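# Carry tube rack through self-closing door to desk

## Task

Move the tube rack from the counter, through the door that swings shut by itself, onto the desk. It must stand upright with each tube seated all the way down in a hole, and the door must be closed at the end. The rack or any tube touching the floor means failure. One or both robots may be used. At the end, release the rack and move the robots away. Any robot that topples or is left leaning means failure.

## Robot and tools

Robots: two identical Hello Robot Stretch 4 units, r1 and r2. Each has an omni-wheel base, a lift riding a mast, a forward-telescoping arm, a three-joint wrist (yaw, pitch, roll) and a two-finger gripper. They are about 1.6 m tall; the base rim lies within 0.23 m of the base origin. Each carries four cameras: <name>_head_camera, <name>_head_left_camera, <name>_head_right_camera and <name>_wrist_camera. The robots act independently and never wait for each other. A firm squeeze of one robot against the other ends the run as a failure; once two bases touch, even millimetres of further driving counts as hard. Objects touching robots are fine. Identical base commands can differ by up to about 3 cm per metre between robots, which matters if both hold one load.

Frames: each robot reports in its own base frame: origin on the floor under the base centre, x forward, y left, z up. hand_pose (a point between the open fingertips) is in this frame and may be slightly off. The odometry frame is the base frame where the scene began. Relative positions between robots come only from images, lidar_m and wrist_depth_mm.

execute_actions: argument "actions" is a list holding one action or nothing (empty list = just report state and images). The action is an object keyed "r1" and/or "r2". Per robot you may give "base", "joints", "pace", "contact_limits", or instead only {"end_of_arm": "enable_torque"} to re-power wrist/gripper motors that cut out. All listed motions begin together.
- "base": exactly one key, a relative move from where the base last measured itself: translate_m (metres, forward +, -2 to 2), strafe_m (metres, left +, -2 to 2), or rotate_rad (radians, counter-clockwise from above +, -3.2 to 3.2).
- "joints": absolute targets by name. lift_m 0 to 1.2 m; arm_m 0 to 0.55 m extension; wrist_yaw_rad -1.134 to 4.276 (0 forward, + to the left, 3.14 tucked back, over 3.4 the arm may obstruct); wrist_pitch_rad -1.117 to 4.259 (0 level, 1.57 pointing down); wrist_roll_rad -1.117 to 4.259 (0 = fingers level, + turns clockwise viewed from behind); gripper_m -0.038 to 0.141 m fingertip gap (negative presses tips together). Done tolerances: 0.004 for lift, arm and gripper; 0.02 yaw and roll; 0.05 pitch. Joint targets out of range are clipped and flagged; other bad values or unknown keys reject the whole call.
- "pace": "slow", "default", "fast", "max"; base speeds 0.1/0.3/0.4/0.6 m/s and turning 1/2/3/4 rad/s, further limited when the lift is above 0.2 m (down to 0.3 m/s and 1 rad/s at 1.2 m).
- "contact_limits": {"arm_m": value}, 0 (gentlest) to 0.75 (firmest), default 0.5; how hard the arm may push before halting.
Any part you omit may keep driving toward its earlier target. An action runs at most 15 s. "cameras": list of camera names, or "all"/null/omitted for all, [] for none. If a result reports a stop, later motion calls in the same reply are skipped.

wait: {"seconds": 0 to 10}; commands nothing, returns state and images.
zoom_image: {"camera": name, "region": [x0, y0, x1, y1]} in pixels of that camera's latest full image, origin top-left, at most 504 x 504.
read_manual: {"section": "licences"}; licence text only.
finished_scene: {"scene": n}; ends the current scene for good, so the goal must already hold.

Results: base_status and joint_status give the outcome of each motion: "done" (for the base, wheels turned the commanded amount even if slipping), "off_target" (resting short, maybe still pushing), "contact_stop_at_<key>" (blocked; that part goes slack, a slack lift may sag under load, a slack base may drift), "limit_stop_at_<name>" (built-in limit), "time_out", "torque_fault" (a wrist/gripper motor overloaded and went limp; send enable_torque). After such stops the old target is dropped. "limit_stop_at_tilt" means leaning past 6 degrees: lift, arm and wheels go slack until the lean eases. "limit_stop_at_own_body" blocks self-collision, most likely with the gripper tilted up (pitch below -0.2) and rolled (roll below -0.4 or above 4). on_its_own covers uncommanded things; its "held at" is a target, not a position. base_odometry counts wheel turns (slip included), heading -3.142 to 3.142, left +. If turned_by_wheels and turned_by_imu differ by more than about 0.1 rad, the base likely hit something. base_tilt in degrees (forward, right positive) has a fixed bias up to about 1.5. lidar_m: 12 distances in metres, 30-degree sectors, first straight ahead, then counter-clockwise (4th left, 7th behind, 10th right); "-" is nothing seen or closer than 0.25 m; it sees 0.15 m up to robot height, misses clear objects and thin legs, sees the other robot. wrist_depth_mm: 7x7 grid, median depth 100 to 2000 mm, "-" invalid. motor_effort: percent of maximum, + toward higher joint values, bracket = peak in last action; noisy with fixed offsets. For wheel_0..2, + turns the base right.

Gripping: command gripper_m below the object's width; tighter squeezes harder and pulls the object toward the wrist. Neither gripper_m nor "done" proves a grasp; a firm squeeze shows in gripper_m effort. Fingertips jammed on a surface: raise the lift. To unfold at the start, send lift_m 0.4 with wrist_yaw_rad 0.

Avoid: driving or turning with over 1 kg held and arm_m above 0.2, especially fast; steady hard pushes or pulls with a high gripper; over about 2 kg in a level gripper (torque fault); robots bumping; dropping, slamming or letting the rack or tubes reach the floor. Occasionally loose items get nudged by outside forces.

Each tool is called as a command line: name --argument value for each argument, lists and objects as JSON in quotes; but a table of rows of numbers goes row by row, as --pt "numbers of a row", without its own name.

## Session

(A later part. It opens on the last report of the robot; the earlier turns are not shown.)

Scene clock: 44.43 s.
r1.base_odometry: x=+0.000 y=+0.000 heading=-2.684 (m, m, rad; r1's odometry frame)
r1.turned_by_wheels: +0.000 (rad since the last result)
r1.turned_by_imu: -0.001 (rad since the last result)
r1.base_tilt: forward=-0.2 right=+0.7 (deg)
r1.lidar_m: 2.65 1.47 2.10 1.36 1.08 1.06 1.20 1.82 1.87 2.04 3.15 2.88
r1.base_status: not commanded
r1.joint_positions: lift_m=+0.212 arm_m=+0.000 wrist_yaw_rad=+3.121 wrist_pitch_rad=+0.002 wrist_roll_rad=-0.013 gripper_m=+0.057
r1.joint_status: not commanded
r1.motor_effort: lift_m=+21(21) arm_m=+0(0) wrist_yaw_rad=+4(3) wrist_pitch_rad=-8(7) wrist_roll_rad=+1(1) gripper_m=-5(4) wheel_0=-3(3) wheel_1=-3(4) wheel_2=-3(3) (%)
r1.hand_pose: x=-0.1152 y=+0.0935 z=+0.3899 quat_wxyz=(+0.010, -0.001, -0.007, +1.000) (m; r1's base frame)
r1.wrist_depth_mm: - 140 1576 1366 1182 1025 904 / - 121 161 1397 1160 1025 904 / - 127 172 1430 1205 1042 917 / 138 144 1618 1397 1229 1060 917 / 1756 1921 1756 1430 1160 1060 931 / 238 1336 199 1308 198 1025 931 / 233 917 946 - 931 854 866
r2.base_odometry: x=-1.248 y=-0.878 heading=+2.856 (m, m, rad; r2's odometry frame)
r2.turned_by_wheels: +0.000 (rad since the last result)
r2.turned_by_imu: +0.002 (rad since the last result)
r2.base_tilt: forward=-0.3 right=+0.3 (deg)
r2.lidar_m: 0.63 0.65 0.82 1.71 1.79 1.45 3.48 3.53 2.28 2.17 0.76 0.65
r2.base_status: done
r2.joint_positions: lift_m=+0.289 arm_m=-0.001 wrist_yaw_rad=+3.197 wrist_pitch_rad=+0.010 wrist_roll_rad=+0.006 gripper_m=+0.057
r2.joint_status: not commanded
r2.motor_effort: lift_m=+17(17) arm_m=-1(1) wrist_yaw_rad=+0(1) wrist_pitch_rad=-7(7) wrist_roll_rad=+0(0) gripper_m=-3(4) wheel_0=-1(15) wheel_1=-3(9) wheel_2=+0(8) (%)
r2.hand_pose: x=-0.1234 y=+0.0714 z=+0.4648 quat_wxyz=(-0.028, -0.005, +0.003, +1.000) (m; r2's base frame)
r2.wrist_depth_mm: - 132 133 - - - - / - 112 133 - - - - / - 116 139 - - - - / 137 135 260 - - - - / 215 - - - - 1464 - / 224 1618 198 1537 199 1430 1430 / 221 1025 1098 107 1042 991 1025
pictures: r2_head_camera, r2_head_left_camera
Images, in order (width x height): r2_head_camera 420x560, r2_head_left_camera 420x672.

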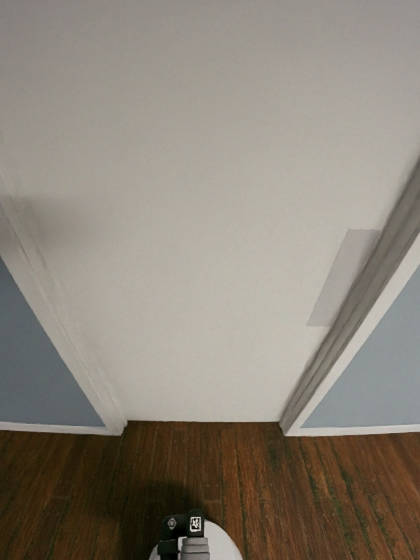

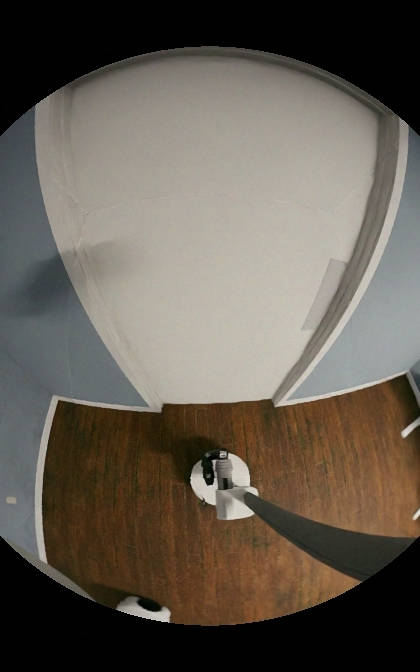

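execute_actions --actions '[{"r2":{"base":{"strafe_m":-0.19}}}]' --cameras '[]'

execute_actions --actions '[{"r2":{"base":{"translate_m":0.4}}}]' --cameras '["r2_head_left_camera"]'

execute_actions --actions '[{"r2":{"base":{"translate_m":0.5},"pace":"slow"}}]' --cameras '["r2_head_left_camera"]'

Scene clock: 48.87 s.
r1.base_odometry: x=+0.000 y=+0.000 heading=-2.684 (m, m, rad; r1's odometry frame)
r1.turned_by_wheels: +0.000 (rad since the last result)
r1.turned_by_imu: -0.002 (rad since the last result)
r1.base_tilt: forward=-0.1 right=+0.6 (deg)
r1.lidar_m: 2.66 1.55 2.10 1.38 1.07 1.07 1.19 1.83 1.87 2.04 3.15 2.88
r1.base_status: not commanded
r1.joint_positions: lift_m=+0.212 arm_m=+0.000 wrist_yaw_rad=+3.121 wrist_pitch_rad=+0.002 wrist_roll_rad=-0.013 gripper_m=+0.057
r1.joint_status: not commanded
r1.motor_effort: lift_m=+21(21) arm_m=+0(0) wrist_yaw_rad=+4(4) wrist_pitch_rad=-9(8) wrist_roll_rad=-1(0) gripper_m=-1(5) wheel_0=-3(3) wheel_1=-4(3) wheel_2=-3(3) (%)
r1.hand_pose: x=-0.1152 y=+0.0935 z=+0.3899 quat_wxyz=(+0.010, -0.001, -0.007, +1.000) (m; r1's base frame)
r1.wrist_depth_mm: - 141 1576 1397 1182 1025 904 / - 121 160 1366 1182 1008 891 / - 127 172 1397 1205 1025 931 / 138 144 1618 1430 1229 1060 931 / 1756 1983 1808 1397 1182 1042 931 / 238 1366 199 1281 197 991 931 / 232 917 946 - 946 866 866
r2.base_odometry: x=-1.194 y=-0.696 heading=+2.856 (m, m, rad; r2's odometry frame)
r2.turned_by_wheels: +0.000 (rad since the last result)
r2.turned_by_imu: +0.002 (rad since the last result)
r2.base_tilt: forward=-0.1 right=+0.3 (deg)
r2.lidar_m: 0.61 0.65 0.86 1.91 2.00 1.54 3.48 3.55 2.03 1.99 0.82 0.64
r2.base_status: done
r2.joint_positions: lift_m=+0.289 arm_m=-0.001 wrist_yaw_rad=+3.197 wrist_pitch_rad=+0.010 wrist_roll_rad=+0.006 gripper_m=+0.057
r2.joint_status: not commanded
r2.motor_effort: lift_m=+17(17) arm_m=-1(1) wrist_yaw_rad=+0(1) wrist_pitch_rad=-7(7) wrist_roll_rad=+0(0) gripper_m=-3(4) wheel_0=+1(10) wheel_1=-1(10) wheel_2=+1(2) (%)
r2.hand_pose: x=-0.1234 y=+0.0714 z=+0.4648 quat_wxyz=(-0.028, -0.005, +0.003, +1.000) (m; r2's base frame)
r2.wrist_depth_mm: - 131 133 - - - - / - 112 133 - - - - / - 116 139 - - - - / 137 135 262 - - - - / 216 - - - - 1661 - / 224 1576 198 1537 199 1464 1397 / 222 1025 1098 107 1078 976 1025
pictures: none
No camera images: the call's "cameras" was empty. Leave "cameras" out to get every camera's image.

Scene clock: 51.70 s.
r1.base_odometry: x=+0.000 y=+0.000 heading=-2.684 (m, m, rad; r1's odometry frame)
r1.turned_by_wheels: +0.000 (rad since the last result)
r1.turned_by_imu: -0.001 (rad since the last result)
r1.base_tilt: forward=-0.2 right=+0.6 (deg)
r1.lidar_m: 2.66 1.91 2.09 1.36 1.10 1.08 1.20 1.82 1.87 2.04 3.15 2.88
r1.base_status: not commanded
r1.joint_positions: lift_m=+0.212 arm_m=+0.000 wrist_yaw_rad=+3.121 wrist_pitch_rad=+0.002 wrist_roll_rad=-0.013 gripper_m=+0.057
r1.joint_status: not commanded
r1.motor_effort: lift_m=+21(21) arm_m=+0(0) wrist_yaw_rad=+2(3) wrist_pitch_rad=-8(9) wrist_roll_rad=-1(1) gripper_m=-2(6) wheel_0=-3(3) wheel_1=-3(3) wheel_2=-3(2) (%)
r1.hand_pose: x=-0.1152 y=+0.0935 z=+0.3899 quat_wxyz=(+0.010, -0.001, -0.007, +1.000) (m; r1's base frame)
r1.wrist_depth_mm: - 140 1576 1397 1182 1025 891 / - 121 161 1430 1182 1042 904 / - 127 172 1430 1182 1025 931 / 138 144 1576 1430 1205 1042 931 / 1756 1921 1756 1397 1160 1042 917 / 239 1366 199 1308 198 1008 931 / 233 917 946 - 931 866 866
r2.base_odometry: x=-1.578 y=-0.583 heading=+2.856 (m, m, rad; r2's odometry frame)
r2.turned_by_wheels: +0.000 (rad since the last result)
r2.turned_by_imu: +0.000 (rad since the last result)
r2.base_tilt: forward=-0.2 right=+0.3 (deg)
r2.lidar_m: 0.25 0.25 0.36 0.72 1.99 1.92 3.92 3.93 2.06 0.69 0.33 0.25
r2.base_status: done
r2.joint_positions: lift_m=+0.289 arm_m=-0.001 wrist_yaw_rad=+3.197 wrist_pitch_rad=+0.010 wrist_roll_rad=+0.006 gripper_m=+0.057
r2.joint_status: not commanded
r2.motor_effort: lift_m=+17(17) arm_m=-1(1) wrist_yaw_rad=-1(1) wrist_pitch_rad=-7(7) wrist_roll_rad=-1(0) gripper_m=-3(1) wheel_0=+2(12) wheel_1=+3(8) wheel_2=+0(9) (%)
r2.hand_pose: x=-0.1234 y=+0.0714 z=+0.4648 quat_wxyz=(-0.028, -0.005, +0.003, +1.000) (m; r2's base frame)
r2.wrist_depth_mm: - 132 133 - - - - / - 112 133 - - - - / - 116 139 - - - - / 137 135 260 - - - - / 215 - - - - 1863 - / 224 1576 198 1537 199 1464 1430 / 222 1042 1098 107 1060 991 1025
pictures: r2_head_left_camera
Images, in order (width x height): r2_head_left_camera 420x672.

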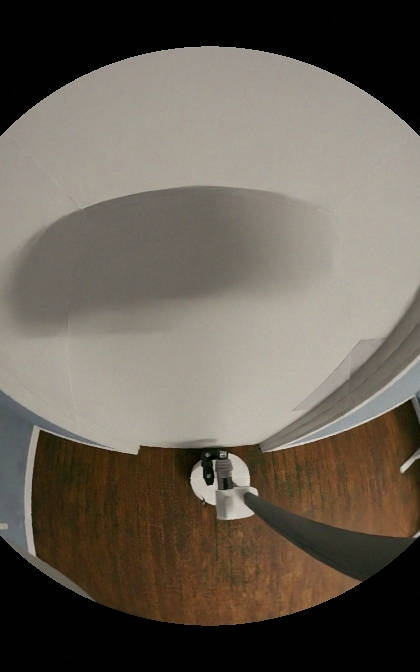

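Scene clock: 57.97 s.
r1.base_odometry: x=+0.000 y=+0.000 heading=-2.684 (m, m, rad; r1's odometry frame)
r1.turned_by_wheels: +0.000 (rad since the last result)
r1.turned_by_imu: -0.003 (rad since the last result)
r1.base_tilt: forward=-0.2 right=+0.6 (deg)
r1.lidar_m: 2.67 2.28 2.12 1.35 1.08 1.07 1.19 1.82 1.88 2.03 3.14 2.89
r1.base_status: not commanded
r1.joint_positions: lift_m=+0.212 arm_m=+0.000 wrist_yaw_rad=+3.121 wrist_pitch_rad=+0.002 wrist_roll_rad=-0.013 gripper_m=+0.057
r1.joint_status: not commanded
r1.motor_effort: lift_m=+21(21) arm_m=+0(0) wrist_yaw_rad=+4(5) wrist_pitch_rad=-7(6) wrist_roll_rad=+1(1) gripper_m=-2(5) wheel_0=-3(3) wheel_1=-3(3) wheel_2=-3(2) (%)
r1.hand_pose: x=-0.1152 y=+0.0935 z=+0.3899 quat_wxyz=(+0.010, -0.001, -0.007, +1.000) (m; r1's base frame)
r1.wrist_depth_mm: - 141 1576 1397 1182 1008 891 / - 121 160 1397 1205 1042 904 / - 127 172 1430 1205 1042 904 / 138 144 1576 1397 1205 1025 917 / 1756 1921 1756 1397 1160 1060 931 / 238 1366 200 1281 198 1025 931 / 233 917 946 - 931 854 854
r2.base_odometry: x=-2.057 y=-0.443 heading=+2.857 (m, m, rad; r2's odometry frame)
r2.turned_by_wheels: +0.000 (rad since the last result)
r2.turned_by_imu: +0.046 (rad since the last result)
r2.base_tilt: forward=-0.4 right=+0.5 (deg)
r2.lidar_m: 0.25 - 0.25 0.28 0.60 2.37 - 4.54 0.40 0.89 2.29 0.33
r2.base_status: done
r2.joint_positions: lift_m=+0.289 arm_m=-0.002 wrist_yaw_rad=+3.213 wrist_pitch_rad=+0.010 wrist_roll_rad=+0.006 gripper_m=+0.057
r2.joint_status: not commanded
r2.on_its_own: wrist_yaw_rad is at rest, and its effort (-50) is outside its rest range (-13 to +13)
r2.motor_effort: lift_m=+17(17) arm_m=+1(1) wrist_yaw_rad=-50(71) wrist_pitch_rad=-7(8) wrist_roll_rad=-1(0) gripper_m=+0(5) wheel_0=+5(34) wheel_1=+14(23) wheel_2=-12(25) (%)
r2.hand_pose: x=-0.1249 y=+0.0665 z=+0.4649 quat_wxyz=(-0.036, -0.005, +0.003, +0.999) (m; r2's base frame)
r2.wrist_depth_mm: - 125 131 - - - - / - 109 132 - - - - / - 114 133 - - - - / 137 135 221 - - - - / 211 - - - - - - / 216 1576 198 1499 199 1464 1464 / 216 1042 1098 107 1078 976 1025
pictures: r2_head_left_camera
Images, in order (width x height): r2_head_left_camera 420x672.

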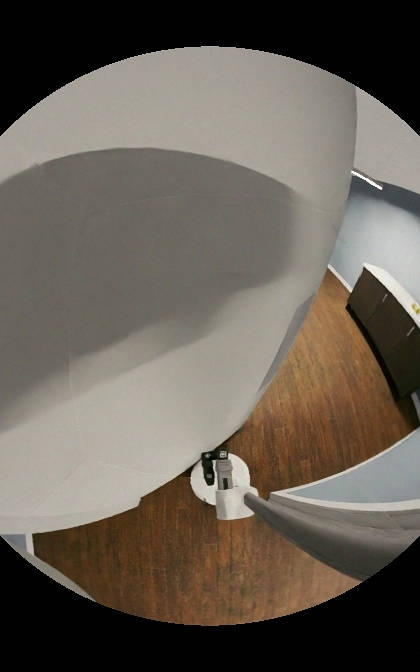

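execute_actions --actions '[{"r2":{"base":{"rotate_rad":-0.9},"pace":"slow"}}]' --cameras '[]'

execute_actions --actions '[{"r2":{"base":{"strafe_m":0.5},"pace":"slow"}}]' --cameras '["r2_head_left_camera","r2_head_right_camera"]'

Scene clock: 62.50 s.
r1.base_odometry: x=+0.000 y=+0.000 heading=-2.684 (m, m, rad; r1's odometry frame)
r1.turned_by_wheels: +0.000 (rad since the last result)
r1.turned_by_imu: -0.002 (rad since the last result)
r1.base_tilt: forward=-0.2 right=+0.7 (deg)
r1.lidar_m: 2.63 2.27 2.12 1.37 1.08 1.08 1.20 1.83 1.86 2.05 3.14 2.87
r1.base_status: not commanded
r1.joint_positions: lift_m=+0.212 arm_m=+0.000 wrist_yaw_rad=+3.121 wrist_pitch_rad=+0.002 wrist_roll_rad=-0.013 gripper_m=+0.057
r1.joint_status: not commanded
r1.motor_effort: lift_m=+21(21) arm_m=+0(0) wrist_yaw_rad=+5(4) wrist_pitch_rad=-8(8) wrist_roll_rad=+2(0) gripper_m=-3(3) wheel_0=-3(3) wheel_1=-3(3) wheel_2=-3(3) (%)
r1.hand_pose: x=-0.1152 y=+0.0935 z=+0.3899 quat_wxyz=(+0.010, -0.001, -0.007, +1.000) (m; r1's base frame)
r1.wrist_depth_mm: - 141 1537 1397 1205 1008 891 / - 121 161 1397 1182 1025 904 / - 127 172 1430 1205 1042 917 / 138 144 1618 1430 1205 1042 931 / 1756 1983 1756 1464 1182 1042 931 / 238 1336 200 1308 198 1008 946 / 233 931 960 - 946 854 866
r2.base_odometry: x=-2.057 y=-0.442 heading=+1.958 (m, m, rad; r2's odometry frame)
r2.turned_by_wheels: -0.899 (rad since the last result)
r2.turned_by_imu: -0.918 (rad since the last result)
r2.base_tilt: forward=-0.3 right=+0.5 (deg)
r2.lidar_m: 2.47 0.25 0.25 - 0.25 0.30 2.28 2.34 4.30 0.45 0.37 2.21
r2.base_status: done
r2.joint_positions: lift_m=+0.289 arm_m=-0.002 wrist_yaw_rad=+3.197 wrist_pitch_rad=+0.010 wrist_roll_rad=+0.006 gripper_m=+0.057
r2.joint_status: not commanded
r2.motor_effort: lift_m=+17(17) arm_m=+0(1) wrist_yaw_rad=-2(48) wrist_pitch_rad=-7(8) wrist_roll_rad=+0(1) gripper_m=-2(4) wheel_0=-6(13) wheel_1=+18(24) wheel_2=+1(12) (%)
r2.hand_pose: x=-0.1237 y=+0.0712 z=+0.4649 quat_wxyz=(-0.028, -0.005, +0.003, +1.000) (m; r2's base frame)
r2.wrist_depth_mm: - 131 132 - 699 312 212 / - 112 132 - 715 317 213 / - 116 139 - 715 320 215 / 137 135 260 - 723 324 217 / 215 - - - 597 327 218 / 224 1576 198 1537 199 329 219 / 221 1042 1098 107 732 279 220
pictures: none
No camera images: the call's "cameras" was empty. Leave "cameras" out to get every camera's image.

Scene clock: 68.63 s.
r1.base_odometry: x=+0.000 y=+0.000 heading=-2.684 (m, m, rad; r1's odometry frame)
r1.turned_by_wheels: +0.000 (rad since the last result)
r1.turned_by_imu: -0.002 (rad since the last result)
r1.base_tilt: forward=-0.2 right=+0.7 (deg)
r1.lidar_m: 2.66 2.44 2.11 1.36 1.09 1.07 1.20 1.82 1.87 2.04 3.13 2.88
r1.base_status: not commanded
r1.joint_positions: lift_m=+0.212 arm_m=+0.000 wrist_yaw_rad=+3.121 wrist_pitch_rad=+0.002 wrist_roll_rad=-0.013 gripper_m=+0.057
r1.joint_status: not commanded
r1.motor_effort: lift_m=+21(21) arm_m=+0(0) wrist_yaw_rad=+4(6) wrist_pitch_rad=-7(8) wrist_roll_rad=-1(1) gripper_m=-3(4) wheel_0=-3(3) wheel_1=-3(3) wheel_2=-3(2) (%)
r1.hand_pose: x=-0.1152 y=+0.0935 z=+0.3899 quat_wxyz=(+0.010, -0.001, -0.007, +1.000) (m; r1's base frame)
r1.wrist_depth_mm: - 141 1576 1397 1182 1025 904 / - 121 160 1397 1182 1008 904 / - 127 172 1397 1205 1042 917 / 138 144 1576 1430 1205 1042 931 / 1708 1983 1756 1430 1160 1060 931 / 239 1366 199 1308 198 1008 931 / 234 917 931 - 931 854 866
r2.base_odometry: x=-2.519 y=-0.631 heading=+1.958 (m, m, rad; r2's odometry frame)
r2.turned_by_wheels: +0.001 (rad since the last result)
r2.turned_by_imu: +0.002 (rad since the last result)
r2.base_tilt: forward=-0.3 right=+0.3 (deg)
r2.lidar_m: 2.84 4.07 0.38 0.25 - - 0.25 0.41 4.68 0.88 0.97 2.52
r2.base_status: done
r2.joint_positions: lift_m=+0.289 arm_m=-0.002 wrist_yaw_rad=+3.197 wrist_pitch_rad=+0.010 wrist_roll_rad=+0.006 gripper_m=+0.057
r2.joint_status: not commanded
r2.motor_effort: lift_m=+17(17) arm_m=+0(0) wrist_yaw_rad=-3(2) wrist_pitch_rad=-7(7) wrist_roll_rad=-1(0) gripper_m=-3(5) wheel_0=-9(30) wheel_1=+10(31) wheel_2=+8(12) (%)
r2.hand_pose: x=-0.1237 y=+0.0712 z=+0.4649 quat_wxyz=(-0.028, -0.005, +0.003, +1.000) (m; r2's base frame)
r2.wrist_depth_mm: - 131 132 324 262 220 195 / - 112 132 329 265 222 196 / - 116 139 320 267 224 197 / 137 135 259 334 270 225 200 / 215 - 415 340 259 227 201 / 223 1366 198 343 199 228 202 / 222 603 492 107 270 220 204
pictures: r2_head_left_camera, r2_head_right_camera
Images, in order (width x height): r2_head_left_camera 420x672, r2_head_right_camera 420x672.

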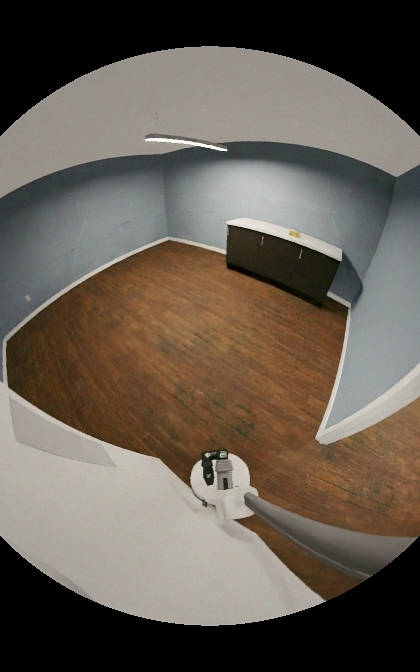

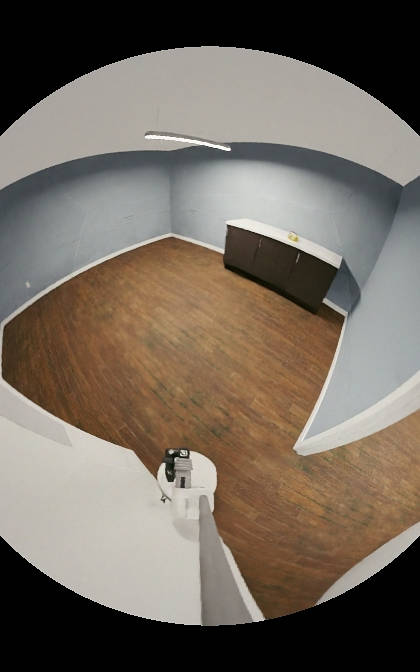

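execute_actions --actions '[{"r2":{"base":{"rotate_rad":-0.3},"pace":"slow"}}]' --cameras '[]'

execute_actions --actions '[{"r2":{"base":{"strafe_m":0.3},"pace":"slow"},"r1":{"base":{"rotate_rad":0.38}}}]' --cameras '["r2_head_left_camera","r2_head_right_camera","r1_head_left_camera"]'

Scene clock: 72.83 s.
r1.base_odometry: x=+0.000 y=+0.000 heading=-2.684 (m, m, rad; r1's odometry frame)
r1.turned_by_wheels: +0.000 (rad since the last result)
r1.turned_by_imu: -0.002 (rad since the last result)
r1.base_tilt: forward=-0.2 right=+0.6 (deg)
r1.lidar_m: 2.67 2.44 2.12 1.36 1.09 1.07 1.21 1.82 1.87 2.06 3.16 2.86
r1.base_status: not commanded
r1.joint_positions: lift_m=+0.212 arm_m=+0.000 wrist_yaw_rad=+3.121 wrist_pitch_rad=+0.002 wrist_roll_rad=-0.013 gripper_m=+0.057
r1.joint_status: not commanded
r1.motor_effort: lift_m=+21(21) arm_m=+0(0) wrist_yaw_rad=+3(3) wrist_pitch_rad=-8(7) wrist_roll_rad=-2(0) gripper_m=-5(4) wheel_0=-3(3) wheel_1=-3(3) wheel_2=-3(2) (%)
r1.hand_pose: x=-0.1152 y=+0.0935 z=+0.3899 quat_wxyz=(+0.010, -0.001, -0.007, +1.000) (m; r1's base frame)
r1.wrist_depth_mm: - 141 1576 1397 1160 1025 904 / - 121 160 1397 1182 1025 917 / - 127 172 1464 1182 1025 931 / 138 144 1576 1430 1229 1042 931 / 1708 1921 1756 1430 1160 1042 931 / 240 1336 200 1281 198 991 931 / 233 931 946 - 931 854 878
r2.base_odometry: x=-2.519 y=-0.631 heading=+1.659 (m, m, rad; r2's odometry frame)
r2.turned_by_wheels: -0.299 (rad since the last result)
r2.turned_by_imu: -0.280 (rad since the last result)
r2.base_tilt: forward=+0.1 right=+0.4 (deg)
r2.lidar_m: 2.58 4.19 4.04 0.28 0.25 - 0.25 0.27 2.62 4.77 0.87 1.63
r2.base_status: done
r2.joint_positions: lift_m=+0.289 arm_m=-0.002 wrist_yaw_rad=+3.197 wrist_pitch_rad=+0.010 wrist_roll_rad=+0.006 gripper_m=+0.057
r2.joint_status: not commanded
r2.motor_effort: lift_m=+17(17) arm_m=+0(0) wrist_yaw_rad=-2(2) wrist_pitch_rad=-7(7) wrist_roll_rad=+0(0) gripper_m=-3(3) wheel_0=-3(2) wheel_1=+4(12) wheel_2=+10(11) (%)
r2.hand_pose: x=-0.1237 y=+0.0712 z=+0.4649 quat_wxyz=(-0.028, -0.005, +0.003, +1.000) (m; r2's base frame)
r2.wrist_depth_mm: - 131 132 294 258 229 211 / - 112 133 296 260 231 211 / - 116 139 294 263 233 214 / 137 135 260 303 264 234 216 / 216 430 342 304 257 236 216 / 223 436 198 306 200 237 218 / 222 410 375 107 266 232 220
pictures: none
No camera images: the call's "cameras" was empty. Leave "cameras" out to get every camera's image.

Scene clock: 76.97 s.
r1.base_odometry: x=+0.000 y=+0.000 heading=-2.304 (m, m, rad; r1's odometry frame)
r1.turned_by_wheels: +0.380 (rad since the last result)
r1.turned_by_imu: +0.374 (rad since the last result)
r1.base_tilt: forward=-0.2 right=+0.7 (deg)
r1.lidar_m: 2.43 2.13 1.53 1.12 1.06 1.13 1.54 1.86 1.94 2.68 2.87 2.97
r1.base_status: done
r1.joint_positions: lift_m=+0.212 arm_m=+0.000 wrist_yaw_rad=+3.121 wrist_pitch_rad=+0.002 wrist_roll_rad=-0.013 gripper_m=+0.057
r1.joint_status: not commanded
r1.motor_effort: lift_m=+21(21) arm_m=+0(0) wrist_yaw_rad=+5(5) wrist_pitch_rad=-7(9) wrist_roll_rad=+0(0) gripper_m=-4(3) wheel_0=-2(7) wheel_1=-2(7) wheel_2=-1(7) (%)
r1.hand_pose: x=-0.1152 y=+0.0935 z=+0.3899 quat_wxyz=(+0.010, -0.001, -0.007, +1.000) (m; r1's base frame)
r1.wrist_depth_mm: - 140 - - 1499 1160 960 / - 121 160 - 1499 1160 960 / - 127 172 - 1499 1182 976 / 138 144 1921 - 1537 1182 976 / 1661 1863 - - 1464 1205 976 / 239 1366 199 1281 198 1098 991 / 233 917 960 - 946 866 866
r2.base_odometry: x=-2.818 y=-0.657 heading=+1.659 (m, m, rad; r2's odometry frame)
r2.turned_by_wheels: +0.000 (rad since the last result)
r2.turned_by_imu: +0.362 (rad since the last result)
r2.base_tilt: forward=-0.2 right=+0.4 (deg)
r2.lidar_m: 3.12 3.95 2.73 0.25 0.25 - 0.25 0.31 4.78 1.06 1.36 2.70
r2.base_status: done
r2.joint_positions: lift_m=+0.289 arm_m=-0.002 wrist_yaw_rad=+3.197 wrist_pitch_rad=+0.010 wrist_roll_rad=+0.006 gripper_m=+0.057
r2.joint_status: not commanded
r2.motor_effort: lift_m=+17(17) arm_m=+1(0) wrist_yaw_rad=-1(1) wrist_pitch_rad=-7(7) wrist_roll_rad=+0(0) gripper_m=-5(3) wheel_0=-7(21) wheel_1=+5(10) wheel_2=+6(13) (%)
r2.hand_pose: x=-0.1237 y=+0.0713 z=+0.4649 quat_wxyz=(-0.028, -0.005, +0.003, +1.000) (m; r2's base frame)
r2.wrist_depth_mm: - 131 132 298 258 226 206 / - 112 133 301 260 228 207 / - 116 139 300 263 229 209 / 137 135 259 310 265 231 211 / 215 469 355 314 258 233 212 / 224 480 198 314 199 235 213 / 221 445 397 108 267 229 214
pictures: r1_head_left_camera, r2_head_left_camera, r2_head_right_camera
Images, in order (width x height): r1_head_left_camera 420x672, r2_head_left_camera 420x672, r2_head_right_camera 420x672.

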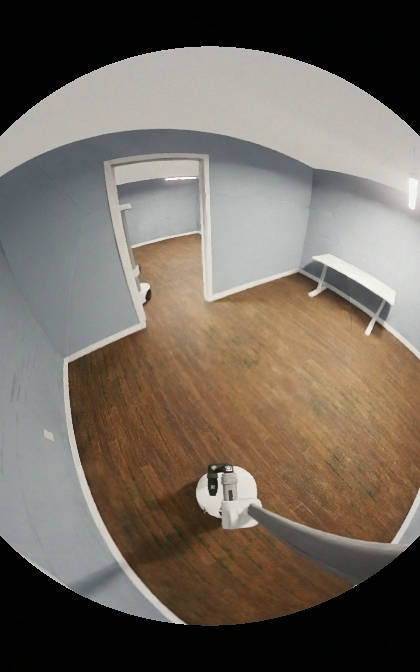

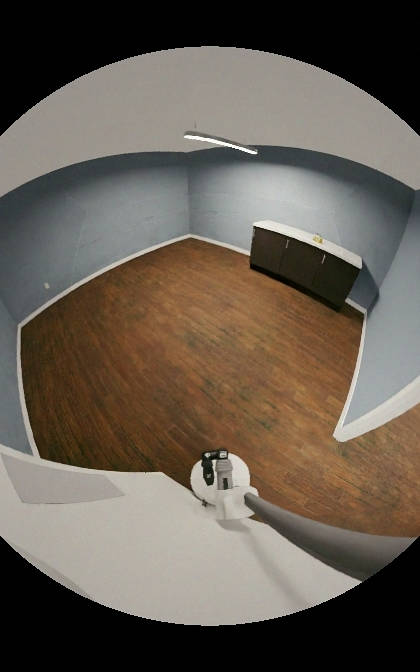

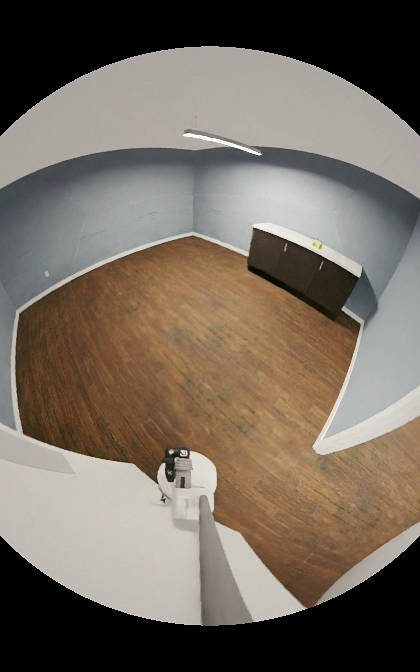

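execute_actions --actions '[{"r2":{"base":{"strafe_m":0.25},"pace":"slow"}}]' --cameras '["r2_head_left_camera","r1_head_camera"]'

Scene clock: 81.30 s.
r1.base_odometry: x=+0.000 y=+0.000 heading=-2.304 (m, m, rad; r1's odometry frame)
r1.turned_by_wheels: +0.000 (rad since the last result)
r1.turned_by_imu: -0.002 (rad since the last result)
r1.base_tilt: forward=-0.2 right=+0.6 (deg)
r1.lidar_m: 2.45 2.11 1.55 1.13 1.06 1.13 1.54 1.87 1.95 2.66 2.87 2.97
r1.base_status: not commanded
r1.joint_positions: lift_m=+0.212 arm_m=+0.000 wrist_yaw_rad=+3.121 wrist_pitch_rad=+0.002 wrist_roll_rad=-0.013 gripper_m=+0.057
r1.joint_status: not commanded
r1.motor_effort: lift_m=+21(21) arm_m=+0(0) wrist_yaw_rad=+3(3) wrist_pitch_rad=-8(8) wrist_roll_rad=-2(0) gripper_m=-5(0) wheel_0=-2(2) wheel_1=-2(2) wheel_2=-2(1) (%)
r1.hand_pose: x=-0.1152 y=+0.0935 z=+0.3899 quat_wxyz=(+0.010, -0.001, -0.007, +1.000) (m; r1's base frame)
r1.wrist_depth_mm: - 140 - - 1464 1160 946 / - 121 160 - 1499 1160 960 / - 127 172 - 1499 1182 991 / 138 144 1921 - 1537 1182 976 / 1661 1808 - - 1430 1182 976 / 239 1336 200 1281 198 1118 976 / 234 917 931 - 946 854 878
r2.base_odometry: x=-2.885 y=-0.643 heading=+1.643 (m, m, rad; r2's odometry frame)
r2.turned_by_wheels: -0.017 (rad since the last result)
r2.turned_by_imu: +0.068 (rad since the last result)
r2.base_tilt: forward=-0.2 right=+0.3 (deg)
r2.lidar_m: 4.09 3.91 2.40 0.25 0.25 - 0.25 0.32 4.82 1.12 1.60 2.76
r2.base_status: strafe_m contact_stop (by the wheels' count: +0.066 of +0.250)
r2.joint_positions: lift_m=+0.289 arm_m=-0.002 wrist_yaw_rad=+3.197 wrist_pitch_rad=+0.010 wrist_roll_rad=+0.006 gripper_m=+0.057
r2.joint_status: not commanded
r2.on_its_own: the wheels are slack since a contact_stop
r2.motor_effort: lift_m=+18(18) arm_m=+0(0) wrist_yaw_rad=-1(3) wrist_pitch_rad=-7(7) wrist_roll_rad=-1(0) gripper_m=-5(3) wheel_0=+0(33) wheel_1=+0(25) wheel_2=+0(24) (%)
r2.hand_pose: x=-0.1236 y=+0.0713 z=+0.4648 quat_wxyz=(-0.028, -0.005, +0.003, +1.000) (m; r2's base frame)
r2.wrist_depth_mm: - 131 133 301 257 224 202 / - 112 132 304 259 226 204 / - 116 139 300 262 227 206 / 137 135 260 312 265 229 207 / 215 496 362 315 255 230 208 / 224 504 198 317 199 232 210 / 222 466 410 107 267 225 211
pictures: r1_head_camera, r2_head_left_camera
Images, in order (width x height): r1_head_camera 420x560, r2_head_left_camera 420x672.

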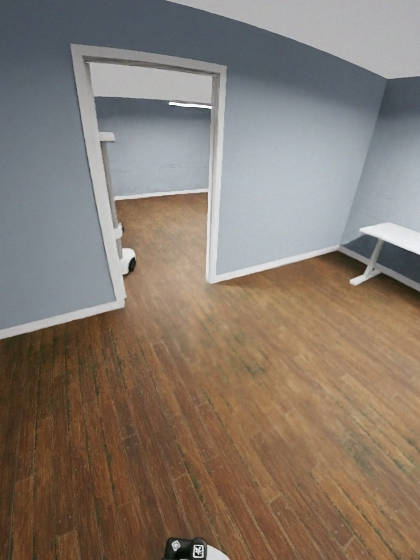

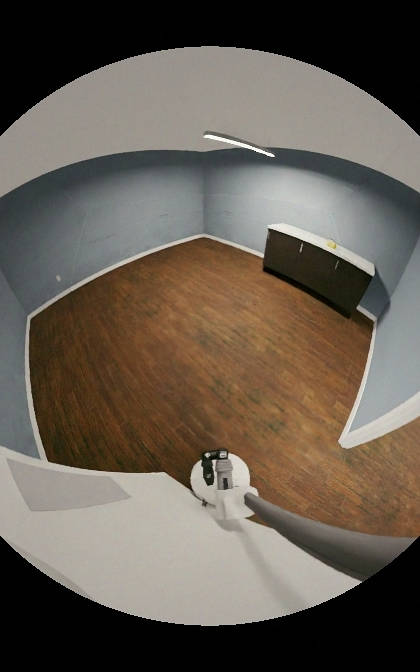

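execute_actions --actions '[{"r2":{"base":{"rotate_rad":0.6},"pace":"slow"}}]' --cameras '[]'

execute_actions --actions '[{"r2":{"base":{"translate_m":0.25},"pace":"slow"}}]' --cameras '["r2_head_left_camera","r1_head_camera"]'

Scene clock: 85.40 s.
r1.base_odometry: x=+0.000 y=+0.000 heading=-2.304 (m, m, rad; r1's odometry frame)
r1.turned_by_wheels: +0.000 (rad since the last result)
r1.turned_by_imu: -0.002 (rad since the last result)
r1.base_tilt: forward=-0.2 right=+0.7 (deg)
r1.lidar_m: 2.42 2.11 1.52 1.12 1.07 1.13 1.56 1.88 1.95 2.66 2.86 2.96
r1.base_status: not commanded
r1.joint_positions: lift_m=+0.212 arm_m=+0.000 wrist_yaw_rad=+3.121 wrist_pitch_rad=+0.002 wrist_roll_rad=-0.013 gripper_m=+0.057
r1.joint_status: not commanded
r1.motor_effort: lift_m=+21(21) arm_m=+0(0) wrist_yaw_rad=+4(4) wrist_pitch_rad=-6(7) wrist_roll_rad=-2(1) gripper_m=-2(3) wheel_0=-2(2) wheel_1=-3(3) wheel_2=-2(2) (%)
r1.hand_pose: x=-0.1152 y=+0.0935 z=+0.3899 quat_wxyz=(+0.010, -0.001, -0.007, +1.000) (m; r1's base frame)
r1.wrist_depth_mm: - 141 - - 1499 1138 946 / - 121 160 - 1499 1138 960 / - 127 173 - 1499 1182 976 / 138 144 1983 - 1576 1182 976 / 1661 1863 - - 1397 1205 991 / 238 1336 199 1281 198 1118 976 / 232 917 960 - 931 854 878
r2.base_odometry: x=-2.885 y=-0.643 heading=+2.242 (m, m, rad; r2's odometry frame)
r2.turned_by_wheels: +0.599 (rad since the last result)
r2.turned_by_imu: +0.615 (rad since the last result)
r2.base_tilt: forward=-0.1 right=+0.3 (deg)
r2.lidar_m: 3.90 2.17 0.25 0.25 - 0.25 0.36 4.93 1.13 1.91 2.77 4.20
r2.base_status: done
r2.joint_positions: lift_m=+0.289 arm_m=-0.002 wrist_yaw_rad=+3.197 wrist_pitch_rad=+0.010 wrist_roll_rad=+0.006 gripper_m=+0.057
r2.joint_status: not commanded
r2.motor_effort: lift_m=+18(18) arm_m=+0(0) wrist_yaw_rad=-1(3) wrist_pitch_rad=-7(7) wrist_roll_rad=-1(0) gripper_m=-6(2) wheel_0=-7(11) wheel_1=-2(9) wheel_2=-1(1) (%)
r2.hand_pose: x=-0.1236 y=+0.0713 z=+0.4648 quat_wxyz=(-0.028, -0.005, +0.003, +1.000) (m; r2's base frame)
r2.wrist_depth_mm: - 131 133 535 317 223 184 / - 112 133 544 320 225 186 / - 116 139 508 324 227 187 / 137 135 260 569 327 229 189 / 216 - - 580 296 231 190 / 224 1576 198 591 199 233 191 / 222 1042 1098 107 320 216 192
pictures: none
No camera images: the call's "cameras" was empty. Leave "cameras" out to get every camera's image.

Scene clock: 89.20 s.
r1.base_odometry: x=+0.000 y=+0.000 heading=-2.304 (m, m, rad; r1's odometry frame)
r1.turned_by_wheels: +0.000 (rad since the last result)
r1.turned_by_imu: -0.002 (rad since the last result)
r1.base_tilt: forward=-0.2 right=+0.6 (deg)
r1.lidar_m: 2.41 2.11 1.54 1.13 1.07 1.13 1.55 1.87 1.94 2.67 2.88 2.96
r1.base_status: not commanded
r1.joint_positions: lift_m=+0.212 arm_m=+0.000 wrist_yaw_rad=+3.121 wrist_pitch_rad=+0.002 wrist_roll_rad=-0.013 gripper_m=+0.057
r1.joint_status: not commanded
r1.motor_effort: lift_m=+21(21) arm_m=+0(0) wrist_yaw_rad=+3(4) wrist_pitch_rad=-7(9) wrist_roll_rad=+0(1) gripper_m=-3(1) wheel_0=-2(2) wheel_1=-3(2) wheel_2=-2(2) (%)
r1.hand_pose: x=-0.1152 y=+0.0935 z=+0.3899 quat_wxyz=(+0.010, -0.001, -0.007, +1.000) (m; r1's base frame)
r1.wrist_depth_mm: - 141 - - 1464 1160 946 / - 121 160 - 1537 1160 960 / - 127 172 - 1576 1160 976 / 138 144 1983 - 1537 1182 991 / 1708 1808 - - 1397 1205 991 / 239 1336 199 1281 198 1118 976 / 233 917 946 - 931 854 866
r2.base_odometry: x=-3.040 y=-0.447 heading=+2.242 (m, m, rad; r2's odometry frame)
r2.turned_by_wheels: +0.000 (rad since the last result)
r2.turned_by_imu: +0.001 (rad since the last result)
r2.base_tilt: forward=-0.2 right=+0.4 (deg)
r2.lidar_m: 3.65 2.22 1.45 1.41 - 0.25 0.40 5.20 1.27 2.62 2.75 3.94
r2.base_status: done
r2.joint_positions: lift_m=+0.289 arm_m=-0.002 wrist_yaw_rad=+3.197 wrist_pitch_rad=+0.010 wrist_roll_rad=+0.006 gripper_m=+0.057
r2.joint_status: not commanded
r2.motor_effort: lift_m=+18(18) arm_m=+0(0) wrist_yaw_rad=-1(2) wrist_pitch_rad=-7(8) wrist_roll_rad=+0(0) gripper_m=-4(1) wheel_0=-1(4) wheel_1=+6(9) wheel_2=-3(7) (%)
r2.hand_pose: x=-0.1236 y=+0.0713 z=+0.4648 quat_wxyz=(-0.028, -0.005, +0.003, +1.000) (m; r2's base frame)
r2.wrist_depth_mm: - 131 133 707 349 231 186 / - 112 133 715 353 233 187 / - 116 139 647 359 236 189 / 137 135 260 759 364 237 191 / 215 - - 788 322 240 191 / 224 1576 198 788 200 241 193 / 222 1042 1078 107 351 221 193
pictures: r1_head_camera, r2_head_left_camera
Images, in order (width x height): r1_head_camera 420x560, r2_head_left_camera 420x672.

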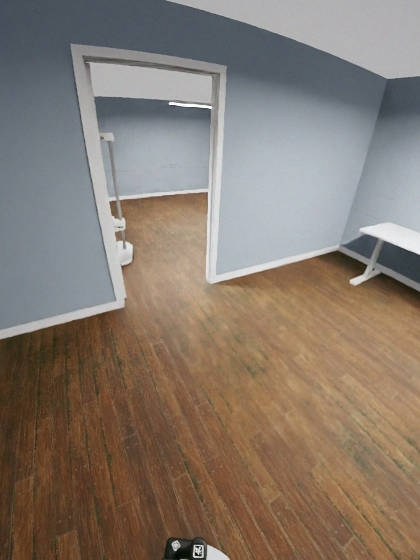

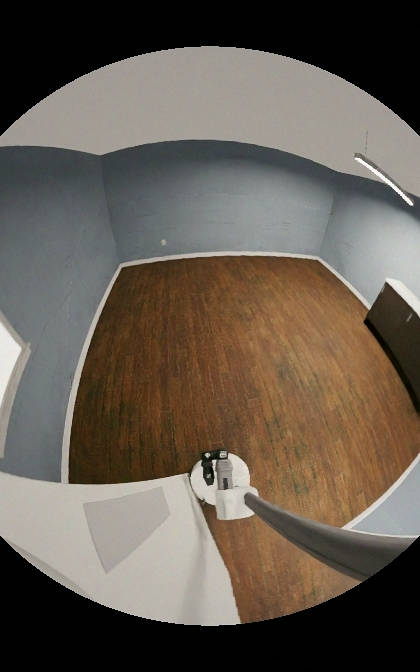

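execute_actions --actions '[{"r2":{"base":{"strafe_m":0.1},"pace":"slow"},"r1":{"base":{"rotate_rad":0.45},"joints":{"lift_m":0.3}}}]' --cameras '[]'

execute_actions --actions '[{"r1":{"base":{"strafe_m":-0.5}}}]' --cameras '[]'

execute_actions --actions '[{"r1":{"base":{"translate_m":1.3}}}]' --cameras '["r2_head_left_camera","r1_head_camera","r1_head_left_camera"]'

Scene clock: 94.67 s.
r1.base_odometry: x=+0.000 y=+0.000 heading=-1.855 (m, m, rad; r1's odometry frame)
r1.turned_by_wheels: +0.449 (rad since the last result)
r1.turned_by_imu: +0.443 (rad since the last result)
r1.base_tilt: forward=-0.2 right=+0.6 (deg)
r1.lidar_m: 2.12 1.68 1.16 1.08 1.09 1.45 1.88 1.91 2.49 2.87 2.94 2.44
r1.base_status: done
r1.joint_positions: lift_m=+0.300 arm_m=+0.000 wrist_yaw_rad=+3.121 wrist_pitch_rad=+0.002 wrist_roll_rad=-0.013 gripper_m=+0.057
r1.joint_status: all done
r1.motor_effort: lift_m=+26(27) arm_m=+0(0) wrist_yaw_rad=+4(3) wrist_pitch_rad=-8(8) wrist_roll_rad=+0(0) gripper_m=-3(7) wheel_0=-2(6) wheel_1=-3(7) wheel_2=-2(3) (%)
r1.hand_pose: x=-0.1152 y=+0.0935 z=+0.4774 quat_wxyz=(+0.010, -0.001, -0.007, +1.000) (m; r1's base frame)
r1.wrist_depth_mm: - 140 1921 1921 - 1808 1281 / - 121 160 1983 - 1808 1308 / - 127 173 - - 1863 1336 / 138 144 1921 - - 1921 1366 / 1921 1983 1921 - - 1863 1336 / 238 1618 199 1576 197 1430 1281 / 233 1098 1138 - 1118 1042 1042
r2.base_odometry: x=-3.118 y=-0.509 heading=+2.242 (m, m, rad; r2's odometry frame)
r2.turned_by_wheels: +0.000 (rad since the last result)
r2.turned_by_imu: +0.002 (rad since the last result)
r2.base_tilt: forward=-0.2 right=+0.3 (deg)
r2.lidar_m: 3.63 2.04 1.34 1.25 - 0.25 0.36 5.20 1.33 2.69 2.85 3.95
r2.base_status: done
r2.joint_positions: lift_m=+0.289 arm_m=-0.002 wrist_yaw_rad=+3.197 wrist_pitch_rad=+0.010 wrist_roll_rad=+0.006 gripper_m=+0.057
r2.joint_status: not commanded
r2.motor_effort: lift_m=+17(17) arm_m=+0(0) wrist_yaw_rad=-2(3) wrist_pitch_rad=-7(7) wrist_roll_rad=+0(0) gripper_m=-3(4) wheel_0=-5(11) wheel_1=+6(13) wheel_2=+0(5) (%)
r2.hand_pose: x=-0.1236 y=+0.0713 z=+0.4648 quat_wxyz=(-0.028, -0.005, +0.003, +1.000) (m; r2's base frame)
r2.wrist_depth_mm: - 131 133 525 312 222 184 / - 112 133 525 317 224 186 / - 116 139 496 320 227 187 / 137 135 260 554 325 229 189 / 215 - - 564 294 229 190 / 224 1618 198 574 199 232 191 / 222 1025 1098 107 317 215 192
pictures: none
No camera images: the call's "cameras" was empty. Leave "cameras" out to get every camera's image.

Scene clock: 97.67 s.
r1.base_odometry: x=-0.480 y=+0.140 heading=-1.855 (m, m, rad; r1's odometry frame)
r1.turned_by_wheels: +0.000 (rad since the last result)
r1.turned_by_imu: -0.002 (rad since the last result)
r1.base_tilt: forward=-0.2 right=+0.6 (deg)
r1.lidar_m: 2.17 2.19 1.68 1.57 1.61 1.99 1.82 1.88 2.43 2.38 2.41 2.28
r1.base_status: done
r1.joint_positions: lift_m=+0.300 arm_m=+0.000 wrist_yaw_rad=+3.121 wrist_pitch_rad=+0.002 wrist_roll_rad=-0.013 gripper_m=+0.057
r1.joint_status: not commanded
r1.motor_effort: lift_m=+25(25) arm_m=+0(0) wrist_yaw_rad=+4(4) wrist_pitch_rad=-8(8) wrist_roll_rad=+1(1) gripper_m=-2(5) wheel_0=+0(9) wheel_1=-2(12) wheel_2=-1(3) (%)
r1.hand_pose: x=-0.1152 y=+0.0935 z=+0.4774 quat_wxyz=(+0.010, -0.001, -0.007, +1.000) (m; r1's base frame)
r1.wrist_depth_mm: - 141 1921 1808 1983 1921 1983 / - 121 160 1921 1921 - 1921 / - 127 173 1921 1921 - - / 138 144 1863 1921 - - - / 1921 1921 1921 1921 - - 1863 / 239 1618 199 1537 198 1430 1430 / 233 1118 1118 - 1118 1025 1025
r2.base_odometry: x=-3.118 y=-0.509 heading=+2.242 (m, m, rad; r2's odometry frame)
r2.turned_by_wheels: +0.000 (rad since the last result)
r2.turned_by_imu: +0.001 (rad since the last result)
r2.base_tilt: forward=-0.2 right=+0.3 (deg)
r2.lidar_m: 3.63 2.03 1.35 1.24 - 0.25 0.35 5.20 1.33 2.66 2.83 3.93
r2.base_status: not commanded
r2.joint_positions: lift_m=+0.289 arm_m=-0.002 wrist_yaw_rad=+3.197 wrist_pitch_rad=+0.010 wrist_roll_rad=+0.006 gripper_m=+0.057
r2.joint_status: not commanded
r2.motor_effort: lift_m=+18(18) arm_m=+0(1) wrist_yaw_rad=-1(1) wrist_pitch_rad=-7(7) wrist_roll_rad=-1(1) gripper_m=-3(3) wheel_0=-5(5) wheel_1=+6(6) wheel_2=+0(0) (%)
r2.hand_pose: x=-0.1236 y=+0.0713 z=+0.4648 quat_wxyz=(-0.028, -0.005, +0.003, +1.000) (m; r2's base frame)
r2.wrist_depth_mm: - 131 133 521 312 222 184 / - 112 133 530 315 224 186 / - 116 139 492 320 227 187 / 137 135 260 554 325 229 188 / 215 - - 564 294 230 190 / 223 1576 198 569 199 231 190 / 222 1025 1098 107 317 216 192
pictures: none
No camera images: the call's "cameras" was empty. Leave "cameras" out to get every camera's image.

Scene clock: 103.50 s.
r1.base_odometry: x=-0.844 y=-1.108 heading=-1.855 (m, m, rad; r1's odometry frame)
r1.turned_by_wheels: +0.000 (rad since the last result)
r1.turned_by_imu: -0.006 (rad since the last result)
r1.base_tilt: forward=-0.1 right=+0.6 (deg)
r1.lidar_m: 1.76 0.95 1.16 1.68 1.73 2.23 3.14 3.20 2.47 2.23 1.37 1.05
r1.base_status: done
r1.joint_positions: lift_m=+0.300 arm_m=+0.000 wrist_yaw_rad=+3.121 wrist_pitch_rad=+0.002 wrist_roll_rad=-0.013 gripper_m=+0.057
r1.joint_status: not commanded
r1.motor_effort: lift_m=+25(25) arm_m=+0(0) wrist_yaw_rad=+4(2) wrist_pitch_rad=-7(8) wrist_roll_rad=-1(0) gripper_m=-5(3) wheel_0=+1(6) wheel_1=+2(7) wheel_2=+0(8) (%)
r1.hand_pose: x=-0.1152 y=+0.0935 z=+0.4774 quat_wxyz=(+0.010, -0.001, -0.007, +1.000) (m; r1's base frame)
r1.wrist_depth_mm: - 141 - - - - - / - 121 161 - - - - / - 127 172 - - - - / 138 144 - - - - - / - - - - - - - / 239 1618 199 1537 198 1430 1397 / 233 1098 1138 - 1118 1008 1025
r2.base_odometry: x=-3.118 y=-0.509 heading=+2.242 (m, m, rad; r2's odometry frame)
r2.turned_by_wheels: +0.000 (rad since the last result)
r2.turned_by_imu: +0.002 (rad since the last result)
r2.base_tilt: forward=-0.2 right=+0.3 (deg)
r2.lidar_m: 3.63 2.07 1.35 1.25 - 0.25 0.32 1.76 1.36 2.68 2.85 3.94
r2.base_status: not commanded
r2.joint_positions: lift_m=+0.289 arm_m=-0.002 wrist_yaw_rad=+3.197 wrist_pitch_rad=+0.010 wrist_roll_rad=+0.006 gripper_m=+0.057
r2.joint_status: not commanded
r2.motor_effort: lift_m=+18(18) arm_m=+0(0) wrist_yaw_rad=+0(0) wrist_pitch_rad=-7(7) wrist_roll_rad=-1(0) gripper_m=-5(3) wheel_0=-5(5) wheel_1=+6(6) wheel_2=+0(0) (%)
r2.hand_pose: x=-0.1236 y=+0.0713 z=+0.4648 quat_wxyz=(-0.028, -0.005, +0.003, +1.000) (m; r2's base frame)
r2.wrist_depth_mm: - 132 133 525 312 223 184 / - 112 133 530 315 225 186 / - 116 139 492 319 226 187 / 137 135 262 554 324 229 189 / 215 - 1808 569 294 231 190 / 224 1576 198 574 199 232 191 / 222 1025 1098 107 317 215 192
pictures: r1_head_camera, r1_head_left_camera, r2_head_left_camera
Images, in order (width x height): r1_head_camera 420x560, r1_head_left_camera 420x672, r2_head_left_camera 420x672.

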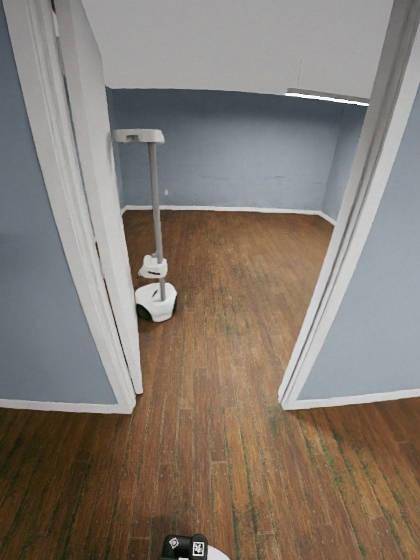

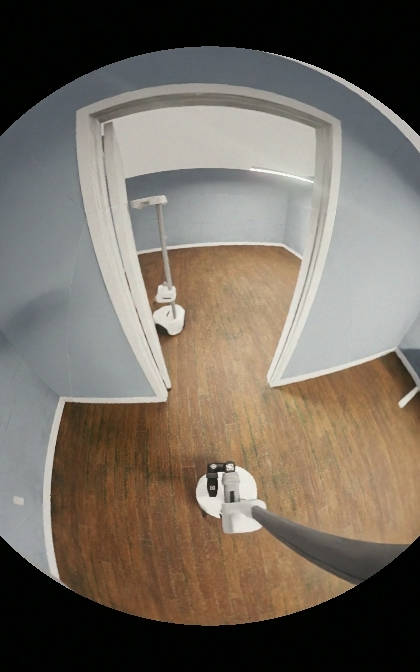

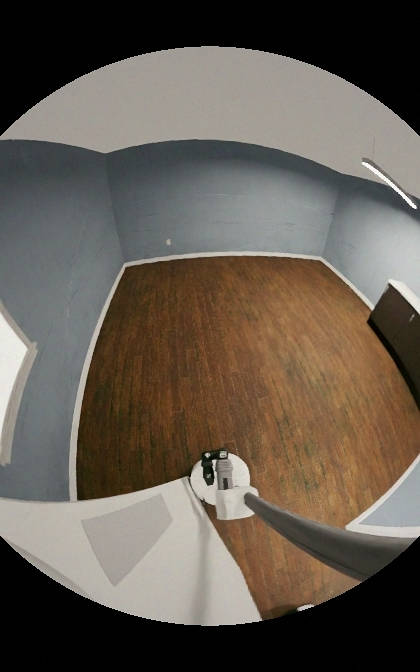

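execute_actions --actions '[{"r1":{"base":{"strafe_m":-0.12}}}]' --cameras '[]'

execute_actions --actions '[{"r1":{"base":{"translate_m":1.0}}}]' --cameras '["r1_head_camera","r1_head_left_camera","r1_head_right_camera"]'

Scene clock: 107.87 s.
r1.base_odometry: x=-0.960 y=-1.074 heading=-1.855 (m, m, rad; r1's odometry frame)
r1.turned_by_wheels: +0.000 (rad since the last result)
r1.turned_by_imu: -0.002 (rad since the last result)
r1.base_tilt: forward=-0.2 right=+0.6 (deg)
r1.lidar_m: 1.90 1.03 1.16 1.80 1.85 2.38 3.12 3.19 2.31 2.12 1.37 0.99
r1.base_status: done
r1.joint_positions: lift_m=+0.300 arm_m=+0.000 wrist_yaw_rad=+3.121 wrist_pitch_rad=+0.002 wrist_roll_rad=-0.013 gripper_m=+0.057
r1.joint_status: not commanded
r1.motor_effort: lift_m=+25(25) arm_m=+0(0) wrist_yaw_rad=+4(4) wrist_pitch_rad=-9(9) wrist_roll_rad=+0(2) gripper_m=-3(2) wheel_0=+0(8) wheel_1=-1(11) wheel_2=+1(5) (%)
r1.hand_pose: x=-0.1152 y=+0.0935 z=+0.4774 quat_wxyz=(+0.010, -0.001, -0.007, +1.000) (m; r1's base frame)
r1.wrist_depth_mm: - 141 - - - - - / - 121 160 - - - - / - 127 172 - - - - / 138 144 - - - - - / - - - - - - - / 239 1618 199 1537 198 1397 1430 / 232 1078 1118 - 1138 1008 1042
r2.base_odometry: x=-3.118 y=-0.509 heading=+2.242 (m, m, rad; r2's odometry frame)
r2.turned_by_wheels: +0.000 (rad since the last result)
r2.turned_by_imu: +0.002 (rad since the last result)
r2.base_tilt: forward=-0.2 right=+0.5 (deg)
r2.lidar_m: 3.65 2.04 1.31 1.26 - 0.25 0.36 1.79 1.36 2.67 2.83 3.91
r2.base_status: not commanded
r2.joint_positions: lift_m=+0.289 arm_m=-0.002 wrist_yaw_rad=+3.197 wrist_pitch_rad=+0.010 wrist_roll_rad=+0.006 gripper_m=+0.057
r2.joint_status: not commanded
r2.motor_effort: lift_m=+18(17) arm_m=+0(0) wrist_yaw_rad=-2(1) wrist_pitch_rad=-7(8) wrist_roll_rad=+0(0) gripper_m=-5(4) wheel_0=-5(5) wheel_1=+7(6) wheel_2=+0(0) (%)
r2.hand_pose: x=-0.1236 y=+0.0713 z=+0.4648 quat_wxyz=(-0.028, -0.005, +0.003, +1.000) (m; r2's base frame)
r2.wrist_depth_mm: - 131 133 521 312 223 184 / - 112 133 530 315 224 186 / - 116 139 496 320 227 187 / 137 135 260 554 324 229 189 / 215 - 1863 564 294 230 190 / 224 1576 198 569 200 231 191 / 222 1042 1098 107 319 216 192
pictures: none
No camera images: the call's "cameras" was empty. Leave "cameras" out to get every camera's image.

Scene clock: 112.70 s.
r1.base_odometry: x=-1.240 y=-2.034 heading=-1.855 (m, m, rad; r1's odometry frame)
r1.turned_by_wheels: +0.000 (rad since the last result)
r1.turned_by_imu: -0.004 (rad since the last result)
r1.base_tilt: forward=-0.2 right=+0.6 (deg)
r1.lidar_m: 4.63 0.92 0.64 0.57 0.64 2.49 4.19 4.18 2.26 0.37 2.31 2.91
r1.base_status: done
r1.joint_positions: lift_m=+0.300 arm_m=+0.000 wrist_yaw_rad=+3.121 wrist_pitch_rad=+0.002 wrist_roll_rad=-0.013 gripper_m=+0.057
r1.joint_status: not commanded
r1.motor_effort: lift_m=+25(25) arm_m=+0(0) wrist_yaw_rad=+5(4) wrist_pitch_rad=-8(8) wrist_roll_rad=+0(1) gripper_m=-5(4) wheel_0=+2(6) wheel_1=+1(3) wheel_2=+1(14) (%)
r1.hand_pose: x=-0.1152 y=+0.0935 z=+0.4774 quat_wxyz=(+0.010, -0.001, -0.007, +1.000) (m; r1's base frame)
r1.wrist_depth_mm: - 140 - - - - - / - 121 161 - - - - / - 127 172 - - - - / 138 144 - - - - - / - - - - - - - / 239 1618 199 1537 198 1397 1366 / 233 1118 1138 - 1118 1025 1042
r2.base_odometry: x=-3.118 y=-0.509 heading=+2.242 (m, m, rad; r2's odometry frame)
r2.turned_by_wheels: +0.000 (rad since the last result)
r2.turned_by_imu: +0.002 (rad since the last result)
r2.base_tilt: forward=-0.3 right=+0.5 (deg)
r2.lidar_m: 3.64 2.03 1.33 1.26 - 0.25 0.35 0.91 0.98 2.67 2.81 3.90
r2.base_status: not commanded
r2.joint_positions: lift_m=+0.289 arm_m=-0.002 wrist_yaw_rad=+3.197 wrist_pitch_rad=+0.010 wrist_roll_rad=+0.006 gripper_m=+0.057
r2.joint_status: not commanded
r2.motor_effort: lift_m=+18(18) arm_m=+0(0) wrist_yaw_rad=-1(3) wrist_pitch_rad=-8(7) wrist_roll_rad=-1(0) gripper_m=-2(4) wheel_0=-5(5) wheel_1=+6(6) wheel_2=+0(0) (%)
r2.hand_pose: x=-0.1236 y=+0.0713 z=+0.4648 quat_wxyz=(-0.028, -0.005, +0.003, +1.000) (m; r2's base frame)
r2.wrist_depth_mm: - 131 133 517 312 222 184 / - 112 132 525 317 224 185 / - 116 139 492 320 226 187 / 137 135 260 554 324 229 189 / 216 - - 564 294 230 190 / 224 1060 198 569 200 231 191 / 221 991 1078 107 319 215 192
pictures: r1_head_camera, r1_head_left_camera, r1_head_right_camera
Images, in order (width x height): r1_head_camera 420x560, r1_head_left_camera 420x672, r1_head_right_camera 420x672.

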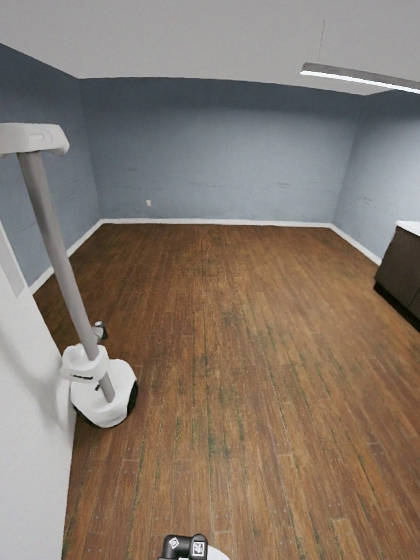

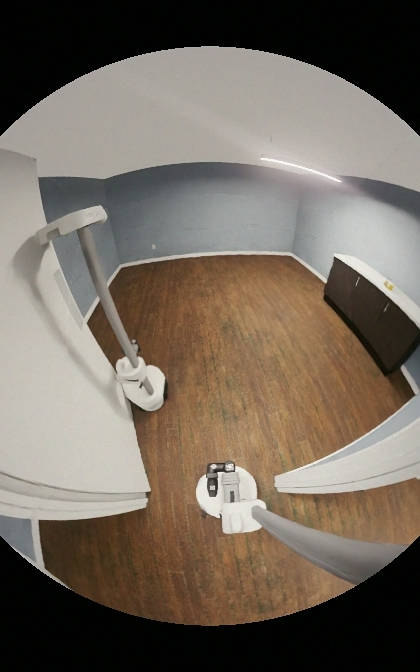

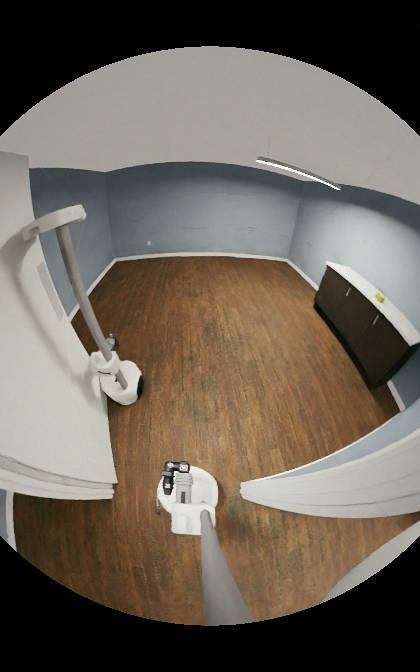

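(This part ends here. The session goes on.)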